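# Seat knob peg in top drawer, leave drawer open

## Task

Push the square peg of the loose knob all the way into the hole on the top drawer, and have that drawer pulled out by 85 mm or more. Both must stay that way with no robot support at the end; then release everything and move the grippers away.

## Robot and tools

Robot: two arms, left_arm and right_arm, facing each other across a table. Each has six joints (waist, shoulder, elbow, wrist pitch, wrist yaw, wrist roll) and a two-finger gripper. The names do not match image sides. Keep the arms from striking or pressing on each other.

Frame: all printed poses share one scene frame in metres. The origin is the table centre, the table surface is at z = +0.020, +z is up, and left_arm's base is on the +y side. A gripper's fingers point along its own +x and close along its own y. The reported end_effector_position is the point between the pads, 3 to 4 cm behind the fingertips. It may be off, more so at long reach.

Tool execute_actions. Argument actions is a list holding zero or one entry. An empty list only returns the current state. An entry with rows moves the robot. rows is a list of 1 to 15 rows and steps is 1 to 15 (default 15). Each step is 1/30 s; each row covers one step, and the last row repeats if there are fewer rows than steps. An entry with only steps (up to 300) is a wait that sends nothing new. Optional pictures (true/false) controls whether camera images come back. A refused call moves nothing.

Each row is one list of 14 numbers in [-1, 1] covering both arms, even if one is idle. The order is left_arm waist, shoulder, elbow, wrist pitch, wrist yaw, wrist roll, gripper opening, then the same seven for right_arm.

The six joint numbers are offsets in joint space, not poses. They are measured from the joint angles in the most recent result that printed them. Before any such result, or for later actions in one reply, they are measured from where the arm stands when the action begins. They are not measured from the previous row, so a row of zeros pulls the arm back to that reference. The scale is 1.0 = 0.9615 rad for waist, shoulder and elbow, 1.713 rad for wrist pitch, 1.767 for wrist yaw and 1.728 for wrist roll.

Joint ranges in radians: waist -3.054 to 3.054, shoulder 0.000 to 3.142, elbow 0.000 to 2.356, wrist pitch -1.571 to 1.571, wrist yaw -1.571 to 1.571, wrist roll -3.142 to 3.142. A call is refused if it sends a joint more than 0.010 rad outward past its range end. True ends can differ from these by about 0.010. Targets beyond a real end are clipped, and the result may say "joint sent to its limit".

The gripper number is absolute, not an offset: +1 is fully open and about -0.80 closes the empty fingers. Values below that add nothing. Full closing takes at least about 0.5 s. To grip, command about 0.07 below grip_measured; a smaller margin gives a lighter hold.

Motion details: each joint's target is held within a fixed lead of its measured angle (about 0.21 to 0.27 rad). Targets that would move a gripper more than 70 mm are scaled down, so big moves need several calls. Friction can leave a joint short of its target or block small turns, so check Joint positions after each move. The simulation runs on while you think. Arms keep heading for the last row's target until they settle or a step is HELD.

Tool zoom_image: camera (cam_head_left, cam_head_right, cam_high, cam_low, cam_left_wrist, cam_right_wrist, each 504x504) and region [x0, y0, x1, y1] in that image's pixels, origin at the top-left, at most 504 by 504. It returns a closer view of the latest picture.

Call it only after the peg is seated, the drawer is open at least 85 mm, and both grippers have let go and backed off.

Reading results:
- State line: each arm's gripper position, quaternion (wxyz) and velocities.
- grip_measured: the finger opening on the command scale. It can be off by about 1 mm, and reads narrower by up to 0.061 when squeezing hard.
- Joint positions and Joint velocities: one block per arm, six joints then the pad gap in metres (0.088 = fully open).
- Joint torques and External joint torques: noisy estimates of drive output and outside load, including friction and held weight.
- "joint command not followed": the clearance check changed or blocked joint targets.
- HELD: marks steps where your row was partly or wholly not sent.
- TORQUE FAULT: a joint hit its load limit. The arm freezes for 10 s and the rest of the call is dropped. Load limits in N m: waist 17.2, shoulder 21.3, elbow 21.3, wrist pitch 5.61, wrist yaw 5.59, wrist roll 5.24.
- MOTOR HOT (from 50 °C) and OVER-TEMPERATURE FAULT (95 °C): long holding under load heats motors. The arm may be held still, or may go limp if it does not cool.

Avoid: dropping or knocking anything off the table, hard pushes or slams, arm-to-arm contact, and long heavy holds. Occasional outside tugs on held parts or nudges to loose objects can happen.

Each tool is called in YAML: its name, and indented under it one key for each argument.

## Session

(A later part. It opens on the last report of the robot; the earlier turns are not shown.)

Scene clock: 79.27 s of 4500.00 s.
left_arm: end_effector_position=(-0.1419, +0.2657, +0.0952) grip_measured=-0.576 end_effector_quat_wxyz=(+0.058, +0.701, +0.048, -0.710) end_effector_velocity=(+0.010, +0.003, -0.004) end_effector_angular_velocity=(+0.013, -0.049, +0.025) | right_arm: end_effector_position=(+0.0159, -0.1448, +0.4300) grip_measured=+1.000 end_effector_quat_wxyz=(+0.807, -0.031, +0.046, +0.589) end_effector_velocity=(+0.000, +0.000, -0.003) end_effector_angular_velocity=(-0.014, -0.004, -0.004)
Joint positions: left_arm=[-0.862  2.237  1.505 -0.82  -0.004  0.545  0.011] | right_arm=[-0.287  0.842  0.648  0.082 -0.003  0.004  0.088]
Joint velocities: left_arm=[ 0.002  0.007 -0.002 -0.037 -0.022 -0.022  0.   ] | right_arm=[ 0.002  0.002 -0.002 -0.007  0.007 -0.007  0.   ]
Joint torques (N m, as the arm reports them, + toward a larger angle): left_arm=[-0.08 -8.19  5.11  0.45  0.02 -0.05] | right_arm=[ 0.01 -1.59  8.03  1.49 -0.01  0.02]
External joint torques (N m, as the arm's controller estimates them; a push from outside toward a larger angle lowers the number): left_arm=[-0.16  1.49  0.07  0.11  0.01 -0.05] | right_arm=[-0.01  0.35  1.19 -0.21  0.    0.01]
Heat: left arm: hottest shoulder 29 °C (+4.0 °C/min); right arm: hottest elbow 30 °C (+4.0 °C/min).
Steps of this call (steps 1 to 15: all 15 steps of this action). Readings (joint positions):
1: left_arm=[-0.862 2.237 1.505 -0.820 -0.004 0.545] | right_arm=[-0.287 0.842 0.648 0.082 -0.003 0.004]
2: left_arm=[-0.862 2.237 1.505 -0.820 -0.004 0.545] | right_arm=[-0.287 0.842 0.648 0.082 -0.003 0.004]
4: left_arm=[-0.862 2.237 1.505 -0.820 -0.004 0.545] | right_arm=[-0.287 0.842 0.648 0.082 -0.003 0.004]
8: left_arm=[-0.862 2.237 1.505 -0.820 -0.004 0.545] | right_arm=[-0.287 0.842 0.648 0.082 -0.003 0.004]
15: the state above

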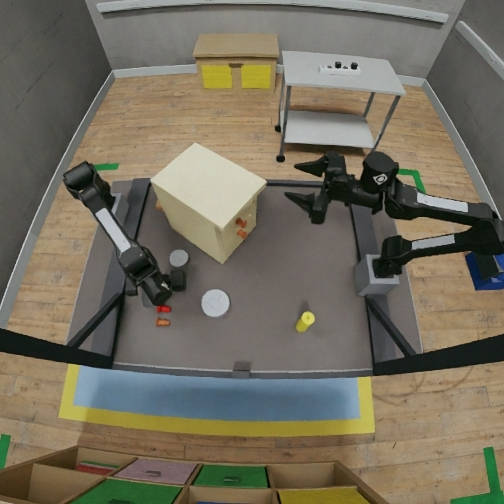

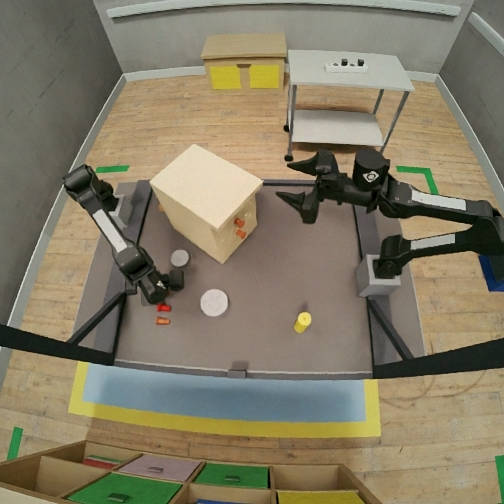

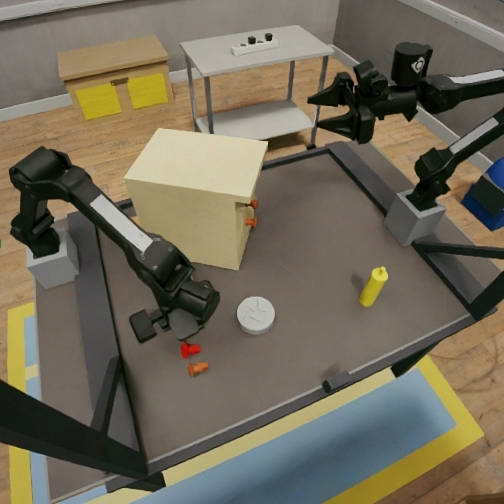

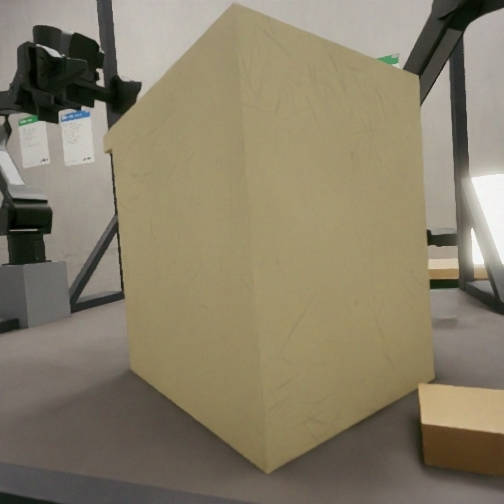

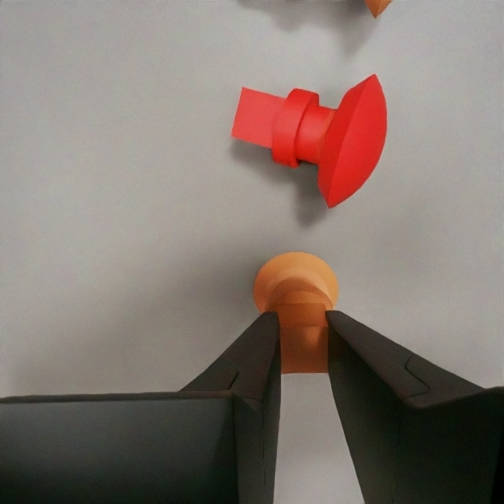

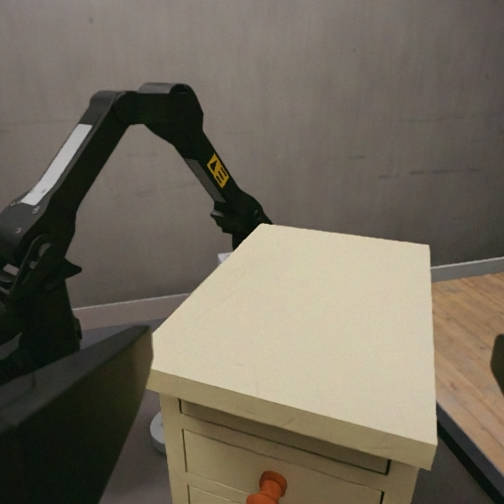

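execute_actions:
  actions:
    - {"rows":[[0,-0.1,0,0,0,0,-0.66,0,0,0,0,0,0,0.4],[0,-0.2,0,0,0,0,-0.66,0,0,0,0,0,0,0.4],[0,-0.3,0,0,0,0,-0.66,0,0,0,0,0,0,0.4],[0,-0.64,-0.28,0.71,0,-0.315,-0.66,0,0,0,0,0,0,0.4]]}
  pictures: false

execute_actions:
  actions:
    - {"steps":40}
  pictures: false

execute_actions:
  actions:
    - {"rows":[[0.648,0,0,0,0,0,-0.66,0.06,0.23,0.08,0.155,0,0,0.4]]}
  pictures: false

execute_actions:
  actions:
    - {"steps":20}

Scene clock: 96.17 s of 4500.00 s.
left_arm: end_effector_position=(-0.1901, +0.2259, +0.3183) grip_measured=-0.576 end_effector_quat_wxyz=(+0.321, +0.291, +0.086, -0.897) end_effector_velocity=(-0.120, -0.103, +0.588) end_effector_angular_velocity=(-1.265, +2.009, +0.233) | right_arm: end_effector_position=(+0.0159, -0.1448, +0.4300) grip_measured=+0.406 end_effector_quat_wxyz=(+0.807, -0.031, +0.046, +0.589) end_effector_velocity=(-0.001, -0.001, -0.005) end_effector_angular_velocity=(-0.027, -0.013, +0.007)
Joint positions: left_arm=[-0.862  1.668  1.254 -0.202 -0.004  0.036  0.011] | right_arm=[-0.287  0.842  0.648  0.082 -0.003  0.004  0.059]
Joint velocities: left_arm=[ 0.002 -0.628 -0.012  1.736 -0.007 -0.388 -0.   ] | right_arm=[-0.002 -0.002 -0.002 -0.022 -0.007 -0.022 -0.001]
Joint torques (N m, as the arm reports them, + toward a larger angle): left_arm=[-0.11 -5.95  5.12  1.66  0.01 -0.16] | right_arm=[ 0.01 -1.59  8.03  1.49 -0.01  0.02]
External joint torques (N m, as the arm's controller estimates them; a push from outside toward a larger angle lowers the number): left_arm=[-0.14 -0.15 -0.64  0.33  0.02 -0.15] | right_arm=[ 0.01  0.39  1.18 -0.2   0.    0.01]
Heat: left arm: hottest shoulder 32 °C (+5.1 °C/min); right arm: hottest elbow 30 °C (+2.0 °C/min).
Steps of this call (steps 1 to 15: the robot went on to your last target; steps 16 to 90: nothing new was sent; then 13.40 s passed at rest; steps 91 to 105: all 15 steps of this action). Readings (joint positions):
91: left_arm=[-0.862 2.229 1.505 -0.820 -0.004 0.545] | right_arm=[-0.287 0.842 0.648 0.082 -0.003 0.004]
92: left_arm=[-0.862 2.211 1.502 -0.820 -0.004 0.545] | right_arm=[-0.287 0.842 0.648 0.082 -0.003 0.004]
94: left_arm=[-0.862 2.147 1.466 -0.787 -0.004 0.507] | right_arm=[-0.287 0.842 0.648 0.082 -0.003 0.004]
98: left_arm=[-0.862 1.913 1.291 -0.555 -0.004 0.254] | right_arm=[-0.287 0.842 0.648 0.082 -0.003 0.004]
105: the state above

Scene clock: 97.50 s of 4500.00 s.
left_arm: end_effector_position=(-0.2128, +0.2070, +0.4563) grip_measured=-0.576 end_effector_quat_wxyz=(+0.342, -0.005, -0.004, -0.940) end_effector_velocity=(-0.001, +0.002, -0.004) end_effector_angular_velocity=(+0.013, -0.005, -0.000) | right_arm: end_effector_position=(+0.0159, -0.1448, +0.4300) grip_measured=+0.403 end_effector_quat_wxyz=(+0.807, -0.031, +0.046, +0.589) end_effector_velocity=(+0.002, -0.001, -0.002) end_effector_angular_velocity=(-0.005, +0.008, -0.011)
Joint positions: left_arm=[-0.862  1.623  1.242  0.393 -0.004  0.004  0.011] | right_arm=[-0.287  0.842  0.648  0.082 -0.003  0.004  0.059]
Joint velocities: left_arm=[-0.007 -0.002 -0.007 -0.007 -0.007 -0.007  0.   ] | right_arm=[-0.002 -0.002 -0.002 -0.007  0.007  0.007 -0.   ]
Joint torques (N m, as the arm reports them, + toward a larger angle): left_arm=[ 0.15 -6.36  6.44  1.93  0.05 -0.17] | right_arm=[ 0.   -1.58  8.04  1.49  0.    0.02]
External joint torques (N m, as the arm's controller estimates them; a push from outside toward a larger angle lowers the number): left_arm=[ 0.22  1.06 -0.59  0.2   0.03 -0.18] | right_arm=[ 0.01  0.39  1.18 -0.21  0.    0.01]
Heat: left arm: hottest shoulder 32 °C (+5.0 °C/min); right arm: hottest elbow 30 °C (+2.0 °C/min).
Steps of this call (steps 1 to 40: the robot went on to your last target). Readings (joint positions):
1: left_arm=[-0.862 1.649 1.253 -0.140 -0.004 0.026] | right_arm=[-0.287 0.842 0.648 0.082 -0.003 0.004]
2: left_arm=[-0.862 1.637 1.253 -0.079 -0.004 0.019] | right_arm=[-0.287 0.842 0.648 0.082 -0.003 0.004]
4: left_arm=[-0.862 1.626 1.253 0.039 -0.004 0.011] | right_arm=[-0.287 0.842 0.648 0.082 -0.003 0.004]
8: left_arm=[-0.862 1.626 1.244 0.266 -0.004 0.005] | right_arm=[-0.287 0.842 0.648 0.082 -0.003 0.004]
40: the state above

Scene clock: 98.00 s of 4500.00 s.
left_arm: end_effector_position=(+0.0152, +0.0519, +0.4563) grip_measured=-0.576 end_effector_quat_wxyz=(+0.586, -0.004, -0.005, -0.810) end_effector_velocity=(+0.524, -0.171, +0.001) end_effector_angular_velocity=(+0.005, +0.008, +1.196) | right_arm: end_effector_position=(+0.0116, -0.0953, +0.4489) grip_measured=+0.403 end_effector_quat_wxyz=(+0.792, +0.001, +0.002, +0.611) end_effector_velocity=(-0.001, +0.003, -0.007) end_effector_angular_velocity=(-0.023, -0.001, +0.010)
Joint positions: left_arm=[-0.304  1.623  1.242  0.393  0.     0.004  0.011] | right_arm=[-0.233  1.057  0.713  0.343 -0.002  0.004  0.059]
Joint velocities: left_arm=[ 1.057 -0.007 -0.002 -0.007 -0.139 -0.007 -0.   ] | right_arm=[ 0.002  0.012 -0.002 -0.007 -0.007 -0.007 -0.   ]
Joint torques (N m, as the arm reports them, + toward a larger angle): left_arm=[-2.02 -6.26  7.44  1.75 -0.01  0.03] | right_arm=[ 0.34 -2.17  9.48  1.73 -0.03  0.02]
External joint torques (N m, as the arm's controller estimates them; a push from outside toward a larger angle lowers the number): left_arm=[-0.05  1.49  0.38  0.   -0.26  0.01] | right_arm=[ 0.33  1.    2.71  0.07 -0.03  0.02]
Heat: left arm: hottest shoulder 32 °C (+5.0 °C/min); right arm: hottest elbow 30 °C (+2.0 °C/min).
Steps of this call (steps 1 to 15: all 15 steps of this action). Readings (joint positions):
1: left_arm=[-0.856 1.623 1.242 0.393 0.002 0.004] | right_arm=[-0.283 0.864 0.652 0.108 -0.000 0.004]
2: left_arm=[-0.833 1.623 1.242 0.393 0.006 0.004] | right_arm=[-0.270 0.909 0.665 0.181 0.000 0.004]
4: left_arm=[-0.758 1.623 1.242 0.393 0.006 0.004] | right_arm=[-0.246 1.003 0.704 0.269 -0.002 0.004]
8: left_arm=[-0.589 1.623 1.242 0.393 0.004 0.004] | right_arm=[-0.234 1.054 0.709 0.324 -0.002 0.004]
15: the state above

Scene clock: 98.67 s of 4500.00 s.
left_arm: end_effector_position=(+0.0478, +0.0424, +0.4563) grip_measured=-0.576 end_effector_quat_wxyz=(+0.615, -0.004, -0.005, -0.789) end_effector_velocity=(-0.002, +0.001, +0.005) end_effector_angular_velocity=(-0.023, -0.002, -0.010) | right_arm: end_effector_position=(+0.0117, -0.0950, +0.4487) grip_measured=+0.403 end_effector_quat_wxyz=(+0.792, +0.001, +0.002, +0.611) end_effector_velocity=(-0.002, +0.000, -0.005) end_effector_angular_velocity=(-0.027, -0.016, +0.020)
Joint positions: left_arm=[-0.238  1.623  1.242  0.393 -0.006  0.004  0.011] | right_arm=[-0.233  1.058  0.713  0.344 -0.002  0.004  0.059]
Joint velocities: left_arm=[-0.002 -0.002 -0.002  0.022  0.007  0.007  0.   ] | right_arm=[-0.002 -0.002 -0.002 -0.022 -0.022 -0.022 -0.   ]
Joint torques (N m, as the arm reports them, + toward a larger angle): left_arm=[-0.11 -6.42  7.29  1.78  0.11  0.04] | right_arm=[ 0.32 -2.28  9.5   1.75 -0.03  0.02]
External joint torques (N m, as the arm's controller estimates them; a push from outside toward a larger angle lowers the number): left_arm=[-0.09  1.11  0.16  0.02  0.1   0.03] | right_arm=[ 0.31  0.93  2.73  0.09 -0.03  0.01]
Heat: left arm: hottest shoulder 32 °C (+5.0 °C/min); right arm: hottest elbow 30 °C (+2.0 °C/min).
Steps of this call (steps 1 to 20: the robot went on to your last target). Readings (joint positions):
1: left_arm=[-0.273 1.623 1.242 0.393 -0.004 0.004] | right_arm=[-0.233 1.057 0.713 0.343 -0.002 0.004]
2: left_arm=[-0.250 1.623 1.242 0.393 -0.006 0.004] | right_arm=[-0.233 1.058 0.713 0.343 -0.002 0.004]
4: left_arm=[-0.232 1.623 1.242 0.393 -0.006 0.004] | right_arm=[-0.233 1.058 0.713 0.343 -0.002 0.004]
8: left_arm=[-0.237 1.623 1.242 0.393 -0.006 0.004] | right_arm=[-0.233 1.058 0.713 0.344 -0.002 0.004]
20: the state above

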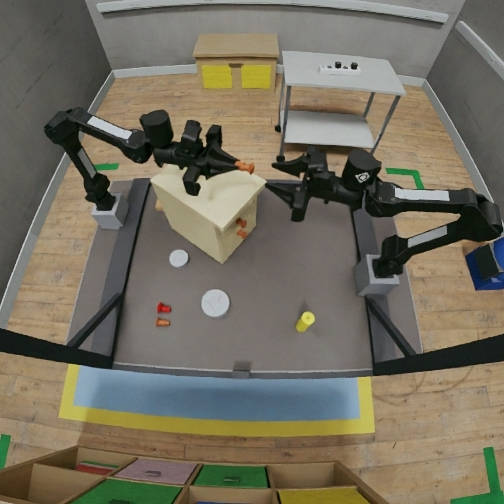

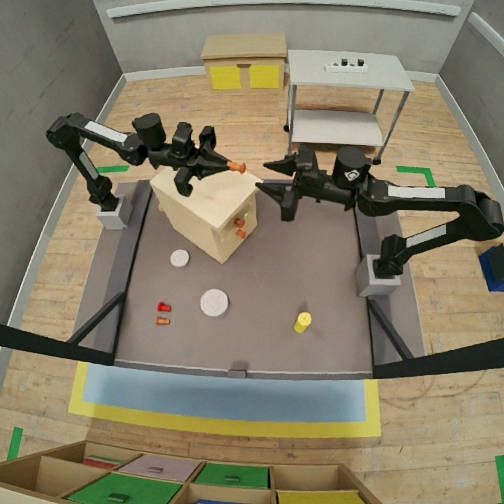

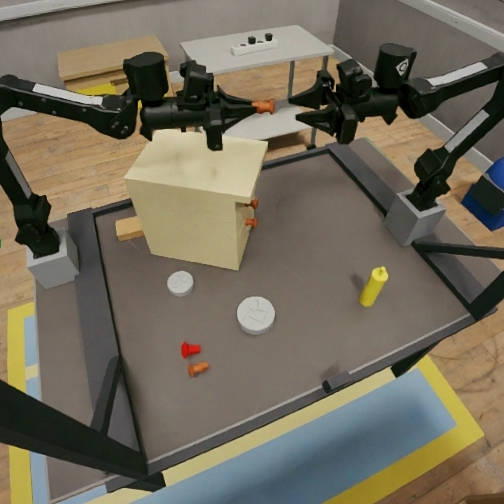

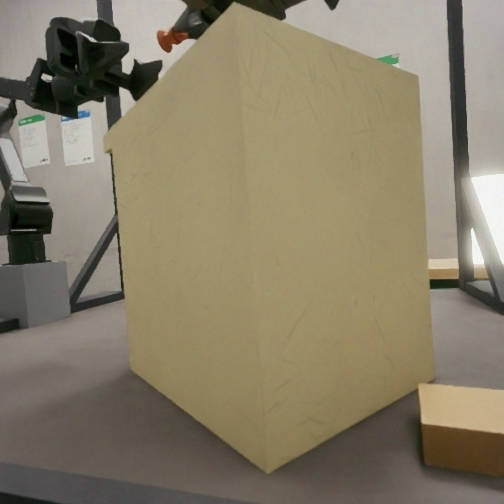

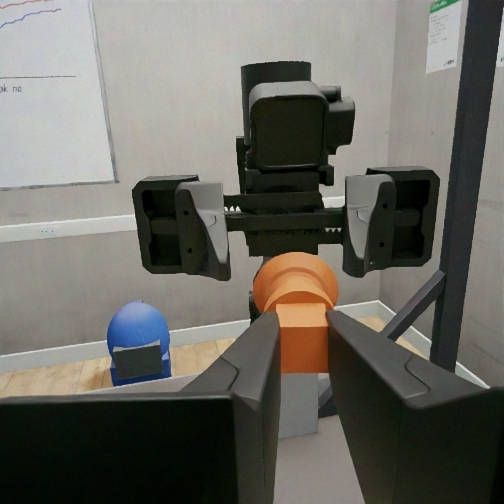

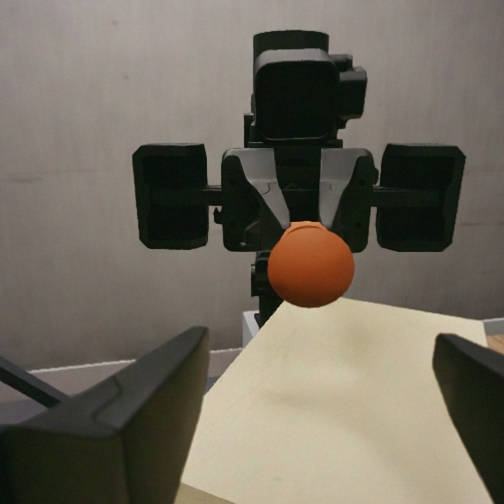

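execute_actions:
  actions:
    - {"rows":[[0,0,0,0,0,0,-0.66,0,0.04,0.05,0.01,0,0,0.4],[0,0,0,0,0,0,-0.66,0,0.08,0.08,0.015,0,0,0.4],[0,0,0,0,0,0,-0.66,0,0.12,0.11,0.02,0,0,0.4],[0,0,0,0,0,0,-0.66,0,0.16,0.14,0.025,0,0,0.4],[0,0,0,0,0,0,-0.66,-0.008,0.2,0.165,0.03,0,0,0.4],[0,0,0,0,0,0,-0.66,-0.008,0.226,0.175,0.036,0,0,0.4]]}

zoom_image:
  camera: "cam_high"
  region: [210,60,330,150]

Scene clock: 111.00 s of 4500.00 s.
left_arm: end_effector_position=(+0.0478, +0.0424, +0.4563) grip_measured=-0.576 end_effector_quat_wxyz=(+0.615, -0.004, -0.005, -0.789) end_effector_velocity=(+0.002, -0.000, -0.006) end_effector_angular_velocity=(+0.033, -0.001, +0.019) | right_arm: end_effector_position=(+0.0260, -0.0478, +0.4546) grip_measured=+0.403 end_effector_quat_wxyz=(+0.793, -0.000, +0.004, +0.609) end_effector_velocity=(+0.001, +0.002, +0.026) end_effector_angular_velocity=(+0.067, -0.041, +0.005)
Joint positions: left_arm=[-0.238  1.623  1.242  0.393 -0.006  0.004  0.011] | right_arm=[-0.237  1.271  0.864  0.4   -0.002  0.004  0.059]
Joint velocities: left_arm=[-0.002 -0.002  0.002 -0.037 -0.022 -0.007 -0.   ] | right_arm=[-0.002  0.002  0.042  0.037 -0.007 -0.022 -0.   ]
Joint torques (N m, as the arm reports them, + toward a larger angle): left_arm=[-0.09 -6.3   7.28  1.74  0.05  0.02] | right_arm=[-0.31 -3.63  9.64  1.75  0.    0.02]
External joint torques (N m, as the arm's controller estimates them; a push from outside toward a larger angle lowers the number): left_arm=[-0.08  1.2   0.17 -0.01  0.05  0.01] | right_arm=[-0.32  1.02  2.88  0.08  0.    0.01]
Heat: left arm: hottest shoulder 32 °C (+4.0 °C/min); right arm: hottest elbow 32 °C (+3.0 °C/min).
Steps of this call (steps 1 to 15: the robot went on to your last target; steps 16 to 90: nothing new was sent; then 8.83 s passed at rest; steps 91 to 105: all 15 steps of this action). Readings (joint positions):
91: left_arm=[-0.238 1.623 1.242 0.393 -0.006 0.004] | right_arm=[-0.233 1.062 0.716 0.344 -0.002 0.004]
92: left_arm=[-0.238 1.623 1.242 0.393 -0.006 0.004] | right_arm=[-0.233 1.074 0.726 0.349 -0.002 0.004]
94: left_arm=[-0.238 1.623 1.242 0.393 -0.006 0.004] | right_arm=[-0.233 1.124 0.770 0.365 -0.002 0.004]
98: left_arm=[-0.238 1.623 1.242 0.393 -0.006 0.004] | right_arm=[-0.236 1.237 0.855 0.393 -0.002 0.004]
105: the state above

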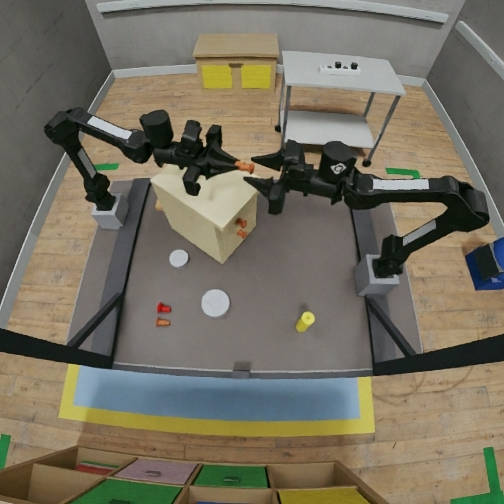

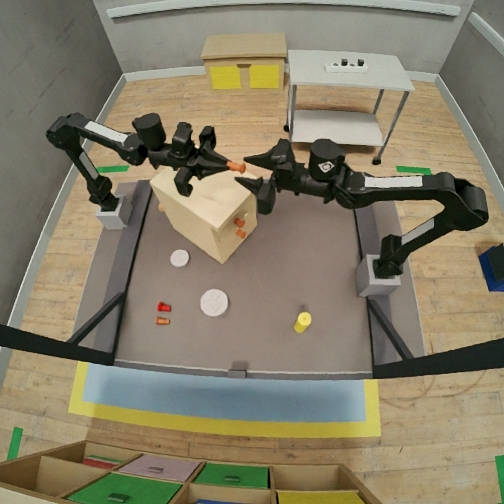

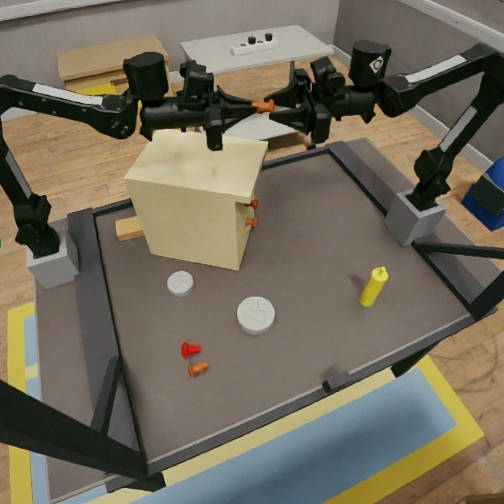

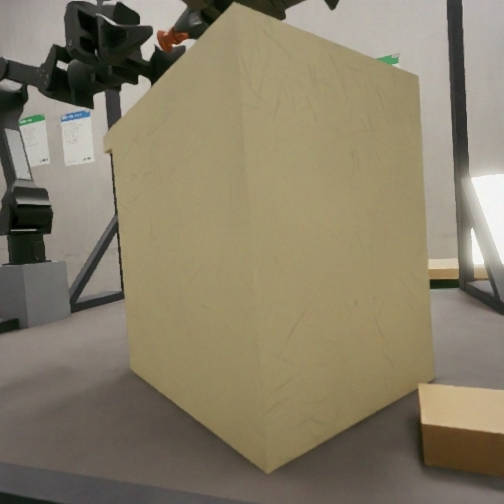

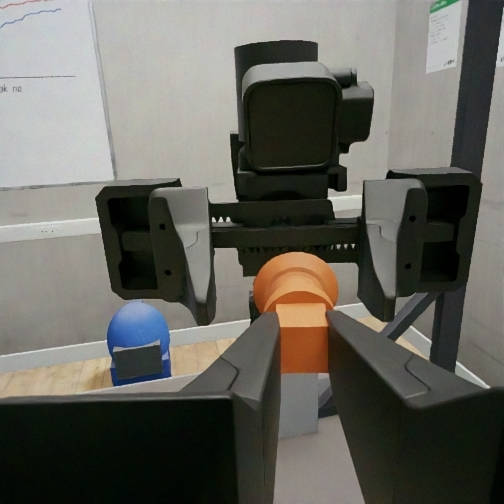

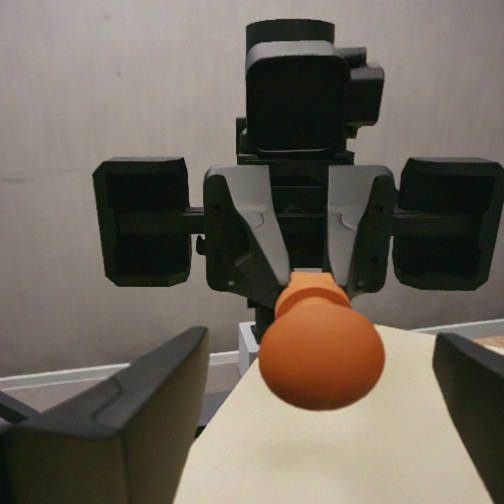

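Region (210, 60, 330, 150) of cam_high's 504x504 image, scaled by 4.200, with more detail than that image has; it fills the top 378 rows of this view, and the rest is white.

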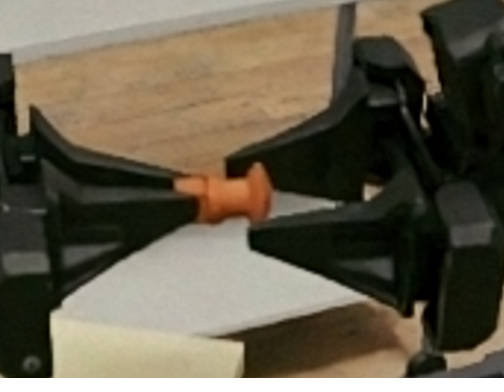

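execute_actions:
  actions:
    - {"rows":[[0,0,0,0,0,0,-0.66,0,0.015,0.055,-0.015,0,0,0.15]]}

Scene clock: 114.53 s of 4500.00 s.
left_arm: end_effector_position=(+0.0478, +0.0424, +0.4563) grip_measured=-0.576 end_effector_quat_wxyz=(+0.615, -0.004, -0.005, -0.789) end_effector_velocity=(-0.004, +0.002, -0.002) end_effector_angular_velocity=(+0.009, +0.005, -0.025) | right_arm: end_effector_position=(+0.0269, -0.0445, +0.4651) grip_measured=+0.154 end_effector_quat_wxyz=(+0.793, +0.002, +0.001, +0.609) end_effector_velocity=(+0.000, +0.000, -0.004) end_effector_angular_velocity=(-0.014, -0.004, +0.005)
Joint positions: left_arm=[-0.238  1.623  1.242  0.393 -0.006  0.004  0.011] | right_arm=[-0.237  1.279  0.905  0.376 -0.002  0.004  0.047]
Joint velocities: left_arm=[-0.002 -0.002 -0.002 -0.007  0.022 -0.007 -0.   ] | right_arm=[-0.002  0.002 -0.002 -0.007 -0.007 -0.007 -0.001]
Joint torques (N m, as the arm reports them, + toward a larger angle): left_arm=[-0.08 -6.39  7.18  1.73 -0.01 -0.01] | right_arm=[ 0.01 -3.57  9.45  1.34  0.    0.02]
External joint torques (N m, as the arm's controller estimates them; a push from outside toward a larger angle lowers the number): left_arm=[-0.01  1.    0.15  0.01 -0.02 -0.02] | right_arm=[-0.01  1.11  2.65 -0.33  0.    0.01]
Heat: left arm: hottest shoulder 32 °C (+4.0 °C/min); right arm: hottest elbow 32 °C (+3.0 °C/min).
Steps of this call (steps 1 to 15: the robot went on to your last target; steps 16 to 90: nothing new was sent; then 0.03 s passed at rest; steps 91 to 105: all 15 steps of this action). Readings (joint positions):
91: left_arm=[-0.238 1.623 1.242 0.393 -0.006 0.004] | right_arm=[-0.237 1.271 0.872 0.399 -0.002 0.004]
92: left_arm=[-0.238 1.623 1.242 0.393 -0.006 0.004] | right_arm=[-0.237 1.274 0.880 0.391 -0.002 0.004]
94: left_arm=[-0.238 1.623 1.242 0.393 -0.006 0.004] | right_arm=[-0.237 1.279 0.894 0.385 -0.002 0.004]
98: left_arm=[-0.238 1.623 1.242 0.393 -0.006 0.004] | right_arm=[-0.237 1.279 0.905 0.379 -0.002 0.004]
105: the state above

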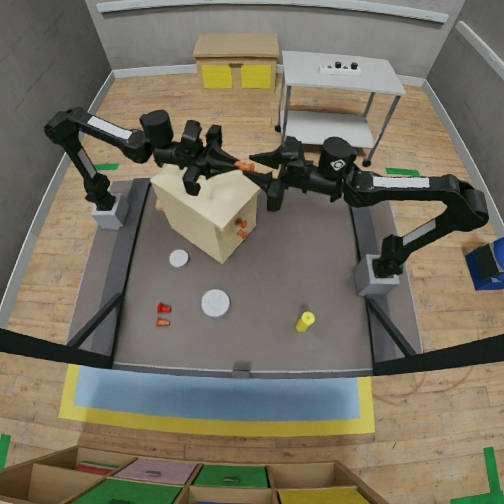

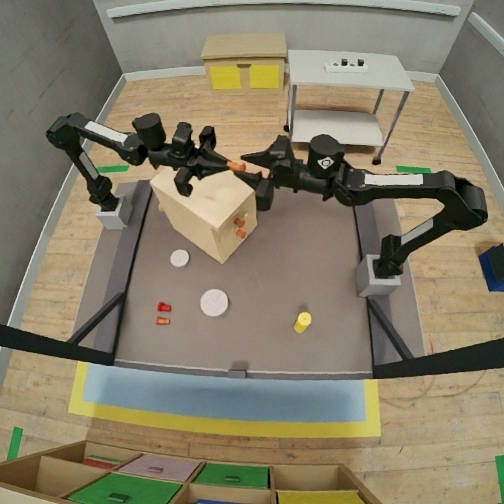

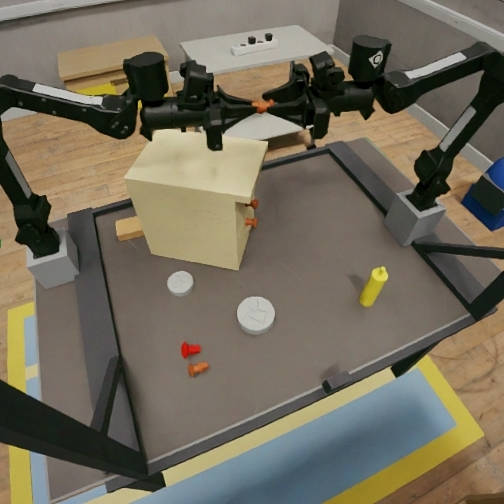

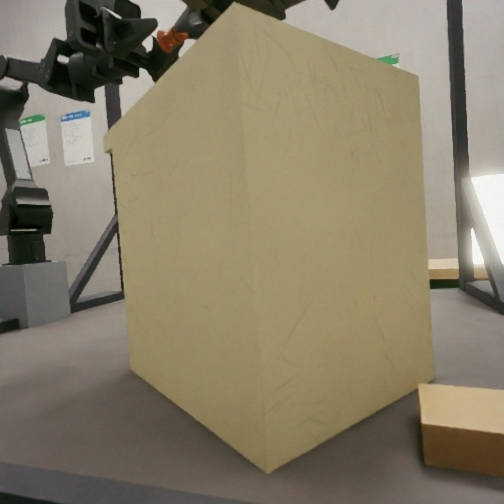

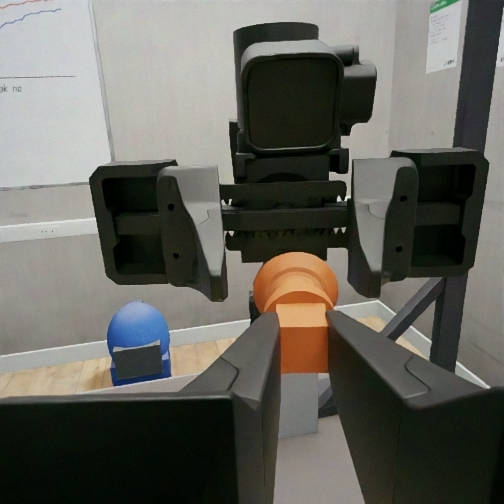

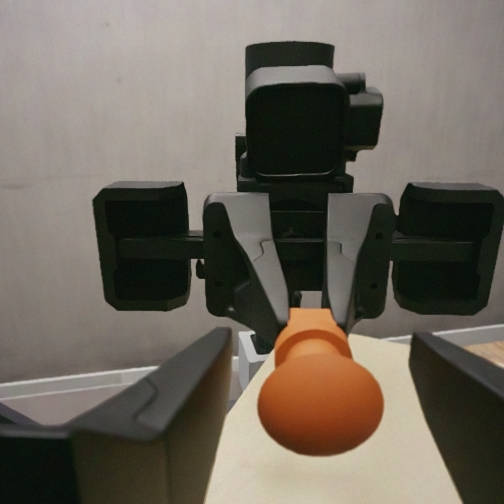

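execute_actions:
  actions:
    - {"rows":[[0,0,0,0,0,0,-0.66,0,0.012,0,0,0,0,0.0]]}
  pictures: false

execute_actions:
  actions:
    - {"rows":[[0,0,0,0,0,0,-0.66,0,0,0,0,0,0,-0.36]]}

Scene clock: 119.37 s of 4500.00 s.
left_arm: end_effector_position=(+0.0478, +0.0424, +0.4563) grip_measured=-0.576 end_effector_quat_wxyz=(+0.615, -0.004, -0.005, -0.789) end_effector_velocity=(+0.002, +0.001, -0.002) end_effector_angular_velocity=(+0.018, +0.003, +0.019) | right_arm: end_effector_position=(+0.0272, -0.0432, +0.4627) grip_measured=+0.004 end_effector_quat_wxyz=(+0.793, +0.001, +0.003, +0.609) end_effector_velocity=(-0.000, -0.001, -0.002) end_effector_angular_velocity=(-0.005, +0.009, +0.005)
Joint positions: left_arm=[-0.238  1.623  1.242  0.393 -0.006  0.004  0.011] | right_arm=[-0.237  1.285  0.905  0.376 -0.002  0.004  0.039]
Joint velocities: left_arm=[-0.002 -0.007 -0.002 -0.022 -0.022 -0.007  0.   ] | right_arm=[-0.002 -0.002 -0.002 -0.007 -0.007  0.007 -0.   ]
Joint torques (N m, as the arm reports them, + toward a larger angle): left_arm=[-0.03 -6.33  7.31  1.76  0.04  0.02] | right_arm=[ 0.   -3.6   7.95  1.48  0.    0.02]
External joint torques (N m, as the arm's controller estimates them; a push from outside toward a larger angle lowers the number): left_arm=[-0.09  1.13  0.27  0.04  0.05  0.01] | right_arm=[ 0.    1.17  1.13 -0.2   0.    0.01]
Heat: left arm: hottest shoulder 32 °C (+4.0 °C/min); right arm: hottest elbow 32 °C (+3.0 °C/min).
Steps of this call (steps 1 to 15: the robot went on to your last target; steps 16 to 90: nothing new was sent; then 1.33 s passed at rest; steps 91 to 105: all 15 steps of this action). Readings (joint positions):
91: left_arm=[-0.238 1.623 1.242 0.393 -0.006 0.004] | right_arm=[-0.237 1.280 0.905 0.376 -0.002 0.004]
92: left_arm=[-0.238 1.623 1.242 0.393 -0.006 0.004] | right_arm=[-0.237 1.281 0.905 0.376 -0.002 0.004]
94: left_arm=[-0.238 1.623 1.242 0.393 -0.006 0.004] | right_arm=[-0.237 1.283 0.905 0.376 -0.002 0.004]
98: left_arm=[-0.238 1.623 1.242 0.393 -0.006 0.004] | right_arm=[-0.237 1.285 0.905 0.376 -0.002 0.004]
105: the state above

Scene clock: 119.87 s of 4500.00 s.
left_arm: end_effector_position=(+0.0483, +0.0422, +0.4563) grip_measured=-0.576 end_effector_quat_wxyz=(+0.615, -0.004, -0.005, -0.788) end_effector_velocity=(+0.000, +0.002, +0.004) end_effector_angular_velocity=(-0.010, +0.010, +0.005) | right_arm: end_effector_position=(+0.0269, -0.0431, +0.4627) grip_measured=-0.298 end_effector_quat_wxyz=(+0.793, +0.001, +0.003, +0.610) end_effector_velocity=(-0.000, -0.001, -0.002) end_effector_angular_velocity=(-0.005, +0.009, +0.005)
Joint positions: left_arm=[-0.238  1.623  1.242  0.393 -0.006  0.004  0.011] | right_arm=[-0.237  1.285  0.905  0.376 -0.003  0.004  0.024]
Joint velocities: left_arm=[-0.002 -0.007 -0.002  0.007 -0.007 -0.007 -0.   ] | right_arm=[-0.002 -0.002 -0.002 -0.007 -0.007  0.007  0.   ]
Joint torques (N m, as the arm reports them, + toward a larger angle): left_arm=[ 0.03 -6.52  7.12  1.76  0.07 -0.02] | right_arm=[-0.05 -4.16  7.96  1.47  0.04  0.02]
External joint torques (N m, as the arm's controller estimates them; a push from outside toward a larger angle lowers the number): left_arm=[ 0.03  0.97  0.05  0.02  0.07 -0.03] | right_arm=[-0.04  0.58  1.17 -0.2   0.04  0.01]
Heat: left arm: hottest shoulder 32 °C (+4.1 °C/min); right arm: hottest elbow 32 °C (+3.0 °C/min).
Steps of this call (steps 1 to 15: all 15 steps of this action). Readings (joint positions):
1: left_arm=[-0.238 1.623 1.242 0.393 -0.006 0.004] | right_arm=[-0.237 1.285 0.905 0.376 -0.002 0.004]
2: left_arm=[-0.238 1.623 1.242 0.393 -0.006 0.004] | right_arm=[-0.237 1.285 0.905 0.376 -0.002 0.004]
4: left_arm=[-0.238 1.623 1.242 0.393 -0.006 0.004] | right_arm=[-0.237 1.285 0.905 0.376 -0.003 0.004]
8: left_arm=[-0.238 1.623 1.242 0.393 -0.006 0.004] | right_arm=[-0.237 1.285 0.905 0.376 -0.003 0.004]
15: the state above

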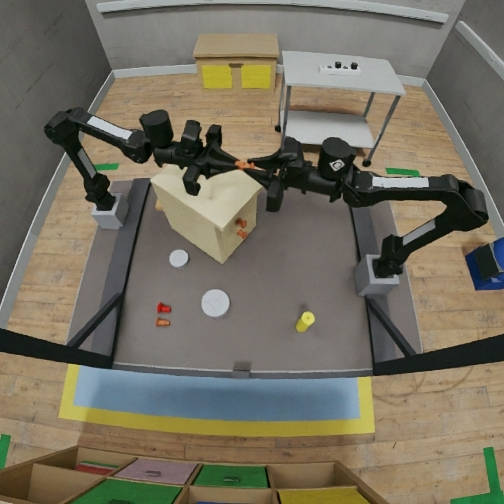

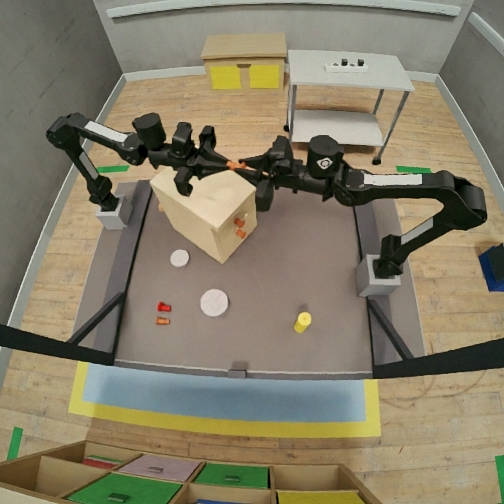

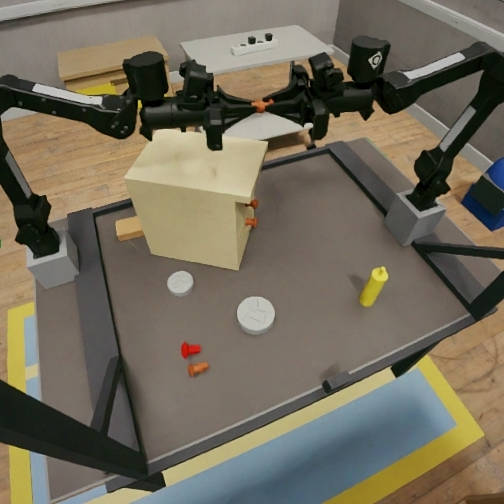

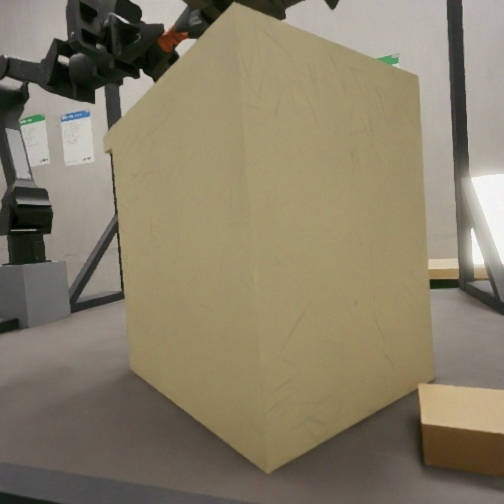

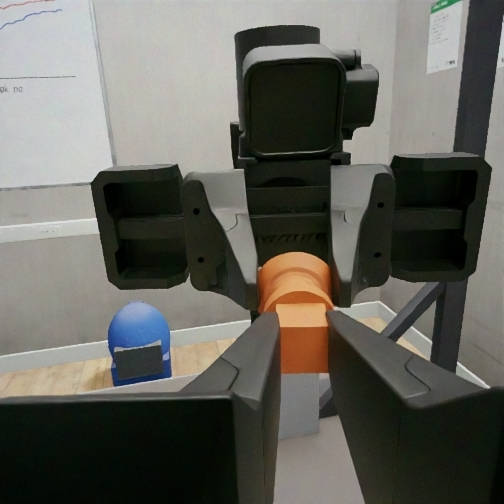

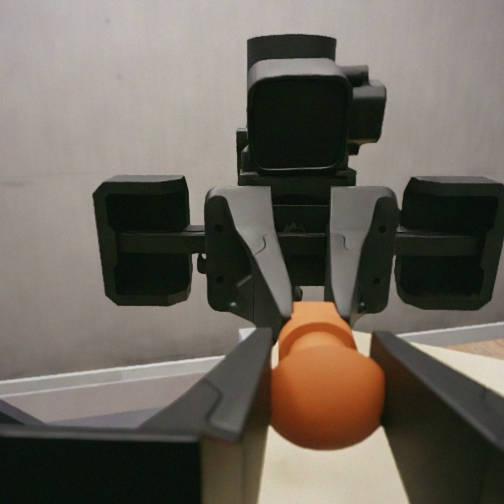

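execute_actions:
  actions:
    - {"rows":[[0,0,0,0,0,0,0.1,0,0,0,0,0,0,-0.38]],"steps":10}
  pictures: false

execute_actions:
  actions:
    - {"rows":[[0,-0.1,-0.05,0,0,0,0.1,0,0,0,0,0,0,-0.38],[0,-0.2,-0.1,0,0,0,0.1,0,0,0,0,0,0,-0.38],[0,-0.3,-0.2,0,0,0,0.1,0,0,0,0,0,0,-0.38],[0,-0.5,-0.3,0,0,0,0.1,0,0,0,0,0,0,-0.38],[0,-0.8,-0.55,-0.1,0,0,0.1,0,-0.1,-0.2,0.1,0,0,-0.38]]}
  pictures: false

execute_actions:
  actions:
    - {"rows":[[0,-0.2,-0.1,0,0,0,0.1,0.3,0.2,-0.29,0.4,0.385,0,-0.38]]}
  pictures: false

execute_actions:
  actions:
    - {"steps":10}
  pictures: false

Scene clock: 145.50 s of 4500.00 s.
left_arm: end_effector_position=(+0.0483, +0.0422, +0.4563) grip_measured=+0.076 end_effector_quat_wxyz=(+0.615, -0.004, -0.005, -0.788) end_effector_velocity=(-0.004, +0.002, -0.002) end_effector_angular_velocity=(+0.009, +0.005, -0.025) | right_arm: end_effector_position=(+0.0269, -0.0431, +0.4627) grip_measured=-0.298 end_effector_quat_wxyz=(+0.793, +0.001, +0.003, +0.610) end_effector_velocity=(+0.002, -0.001, +0.001) end_effector_angular_velocity=(+0.005, -0.009, -0.010)
Joint positions: left_arm=[-0.238  1.623  1.242  0.393 -0.006  0.004  0.043] | right_arm=[-0.237  1.285  0.905  0.376 -0.003  0.004  0.024]
Joint velocities: left_arm=[-0.002 -0.002 -0.002 -0.007  0.022 -0.007  0.012] | right_arm=[-0.002 -0.002 -0.002  0.007  0.007 -0.007  0.   ]
Joint torques (N m, as the arm reports them, + toward a larger angle): left_arm=[ 0.07 -6.26  7.18  1.76  0.04  0.01] | right_arm=[ 0.   -4.14  7.93  1.47  0.    0.02]
External joint torques (N m, as the arm's controller estimates them; a push from outside toward a larger angle lowers the number): left_arm=[0.09 1.2  0.12 0.02 0.03 0.  ] | right_arm=[ 0.02  0.65  1.08 -0.22 -0.01  0.01]
Heat: left arm: hottest shoulder 32 °C (+1.0 °C/min); right arm: hottest elbow 32 °C (+2.0 °C/min).
Steps of this call (steps 1 to 15: the robot went on to your last target; steps 16 to 90: nothing new was sent; then 22.30 s passed at rest; steps 91 to 100: all 10 steps of this action). Readings (joint positions):
91: left_arm=[-0.238 1.623 1.242 0.393 -0.006 0.004] | right_arm=[-0.237 1.285 0.905 0.376 -0.003 0.004]
92: left_arm=[-0.238 1.623 1.242 0.393 -0.006 0.004] | right_arm=[-0.237 1.285 0.905 0.376 -0.003 0.004]
94: left_arm=[-0.238 1.623 1.242 0.393 -0.006 0.004] | right_arm=[-0.237 1.285 0.905 0.376 -0.003 0.004]
98: left_arm=[-0.238 1.623 1.242 0.393 -0.006 0.004] | right_arm=[-0.237 1.285 0.905 0.376 -0.003 0.004]
100: the state above

Scene clock: 146.00 s of 4500.00 s.
left_arm: end_effector_position=(+0.0917, +0.2107, +0.4579) grip_measured=+0.097 end_effector_quat_wxyz=(+0.615, -0.017, -0.015, -0.788) end_effector_velocity=(+0.053, +0.214, +0.335) end_effector_angular_velocity=(-1.122, +0.296, -0.010) | right_arm: end_effector_position=(+0.0201, -0.0683, +0.4446) grip_measured=-0.298 end_effector_quat_wxyz=(+0.792, +0.020, -0.022, +0.610) end_effector_velocity=(-0.007, -0.008, +0.018) end_effector_angular_velocity=(+0.061, -0.026, +0.034)
Joint positions: left_arm=[-0.238  0.909  0.727  0.227 -0.006  0.004  0.044] | right_arm=[-0.237  1.201  0.721  0.539 -0.003  0.004  0.024]
Joint velocities: left_arm=[-0.002 -0.94  -0.007  0.227  0.007 -0.007  0.   ] | right_arm=[-0.002 -0.042 -0.012  0.037 -0.037 -0.007 -0.   ]
Joint torques (N m, as the arm reports them, + toward a larger angle): left_arm=[-0.12 -0.55  5.93  1.47  0.02 -0.01] | right_arm=[ 0.   -4.37  6.94  1.76 -0.01  0.02]
External joint torques (N m, as the arm's controller estimates them; a push from outside toward a larger angle lowers the number): left_arm=[-0.11  0.02 -0.27  0.25  0.01 -0.02] | right_arm=[-0.02 -0.34  0.24  0.11  0.    0.01]
Heat: left arm: hottest shoulder 32 °C (+1.0 °C/min); right arm: hottest elbow 32 °C (+2.0 °C/min).
Steps of this call (steps 1 to 15: all 15 steps of this action). Readings (joint positions):
1: left_arm=[-0.238 1.615 1.238 0.393 -0.006 0.004] | right_arm=[-0.237 1.285 0.905 0.376 -0.003 0.004]
2: left_arm=[-0.238 1.591 1.219 0.392 -0.006 0.004] | right_arm=[-0.237 1.285 0.905 0.376 -0.003 0.004]
4: left_arm=[-0.238 1.502 1.128 0.389 -0.006 0.004] | right_arm=[-0.237 1.285 0.905 0.376 -0.003 0.004]
8: left_arm=[-0.238 1.251 0.911 0.272 -0.006 0.004] | right_arm=[-0.237 1.216 0.766 0.496 -0.003 0.004]
15: the state above

Scene clock: 146.50 s of 4500.00 s.
left_arm: end_effector_position=(+0.1018, +0.2500, +0.4704) grip_measured=+0.097 end_effector_quat_wxyz=(+0.614, -0.056, -0.045, -0.786) end_effector_velocity=(-0.003, +0.005, +0.005) end_effector_angular_velocity=(-0.020, +0.009, -0.025) | right_arm: end_effector_position=(+0.0055, -0.0949, +0.3866) grip_measured=-0.298 end_effector_quat_wxyz=(+0.887, +0.111, -0.051, +0.446) end_effector_velocity=(+0.015, -0.026, +0.040) end_effector_angular_velocity=(+0.236, +0.043, -0.157)
Joint positions: left_arm=[-0.238  0.723  0.639  0.228 -0.006  0.004  0.044] | right_arm=[0.045 1.391 0.445 1.188 0.658 0.004 0.024]
Joint velocities: left_arm=[-0.002 -0.017 -0.002  0.007  0.022 -0.007  0.   ] | right_arm=[ 0.022 -0.002 -0.002  0.242  0.183 -0.007 -0.   ]
Joint torques (N m, as the arm reports them, + toward a larger angle): left_arm=[ 0.13 -1.71  6.15  1.61 -0.01  0.03] | right_arm=[ 0.37 -3.26  6.06  1.32 -0.03  0.02]
External joint torques (N m, as the arm's controller estimates them; a push from outside toward a larger angle lowers the number): left_arm=[ 0.15 -0.41 -0.86 -0.07 -0.02  0.02] | right_arm=[0.31 0.23 1.08 0.01 0.08 0.02]
Heat: left arm: hottest shoulder 32 °C (+1.0 °C/min); right arm: hottest elbow 32 °C (+2.0 °C/min).
Steps of this call (steps 1 to 15: all 15 steps of this action). Readings (joint positions):
1: left_arm=[-0.238 0.868 0.721 0.235 -0.006 0.004] | right_arm=[-0.228 1.211 0.709 0.566 0.026 0.004]
2: left_arm=[-0.238 0.823 0.702 0.235 -0.006 0.004] | right_arm=[-0.199 1.227 0.688 0.620 0.076 0.004]
4: left_arm=[-0.238 0.751 0.668 0.230 -0.006 0.004] | right_arm=[-0.128 1.272 0.631 0.684 0.164 0.004]
8: left_arm=[-0.238 0.725 0.647 0.230 -0.006 0.004] | right_arm=[0.018 1.377 0.479 0.879 0.432 0.004]
15: the state above

Scene clock: 146.83 s of 4500.00 s.
left_arm: end_effector_position=(+0.1018, +0.2502, +0.4706) grip_measured=+0.097 end_effector_quat_wxyz=(+0.614, -0.056, -0.046, -0.786) end_effector_velocity=(+0.000, +0.000, -0.002) end_effector_angular_velocity=(+0.009, +0.006, +0.004) | right_arm: end_effector_position=(+0.0063, -0.0976, +0.3919) grip_measured=-0.298 end_effector_quat_wxyz=(+0.888, +0.126, -0.057, +0.439) end_effector_velocity=(-0.000, -0.001, +0.001) end_effector_angular_velocity=(+0.003, -0.007, +0.003)
Joint positions: left_arm=[-0.238  0.722  0.639  0.228 -0.006  0.004  0.044] | right_arm=[0.048 1.391 0.445 1.22  0.675 0.004 0.024]
Joint velocities: left_arm=[-0.002 -0.002 -0.002 -0.007 -0.007 -0.007 -0.   ] | right_arm=[-0.002 -0.002 -0.002  0.007 -0.007 -0.007  0.   ]
Joint torques (N m, as the arm reports them, + toward a larger angle): left_arm=[-0.08 -1.48  5.9   1.6  -0.04 -0.02] | right_arm=[ 0.32 -3.2   5.88  1.44 -0.03  0.01]
External joint torques (N m, as the arm's controller estimates them; a push from outside toward a larger angle lowers the number): left_arm=[-0.08 -0.14 -1.12 -0.09 -0.04 -0.03] | right_arm=[0.32 0.84 0.52 0.05 0.08 0.01]
Heat: left arm: hottest shoulder 32 °C (+1.0 °C/min); right arm: hottest elbow 32 °C (+2.0 °C/min).
Steps of this call (steps 1 to 10: the robot went on to your last target). Readings (joint positions):
1: left_arm=[-0.238 0.722 0.639 0.228 -0.006 0.004] | right_arm=[0.046 1.391 0.445 1.195 0.663 0.004]
2: left_arm=[-0.238 0.722 0.639 0.228 -0.006 0.004] | right_arm=[0.047 1.391 0.445 1.201 0.667 0.004]
4: left_arm=[-0.238 0.722 0.639 0.228 -0.006 0.004] | right_arm=[0.048 1.391 0.445 1.214 0.671 0.004]
8: left_arm=[-0.238 0.722 0.639 0.228 -0.006 0.004] | right_arm=[0.048 1.391 0.445 1.218 0.674 0.004]
10: the state above


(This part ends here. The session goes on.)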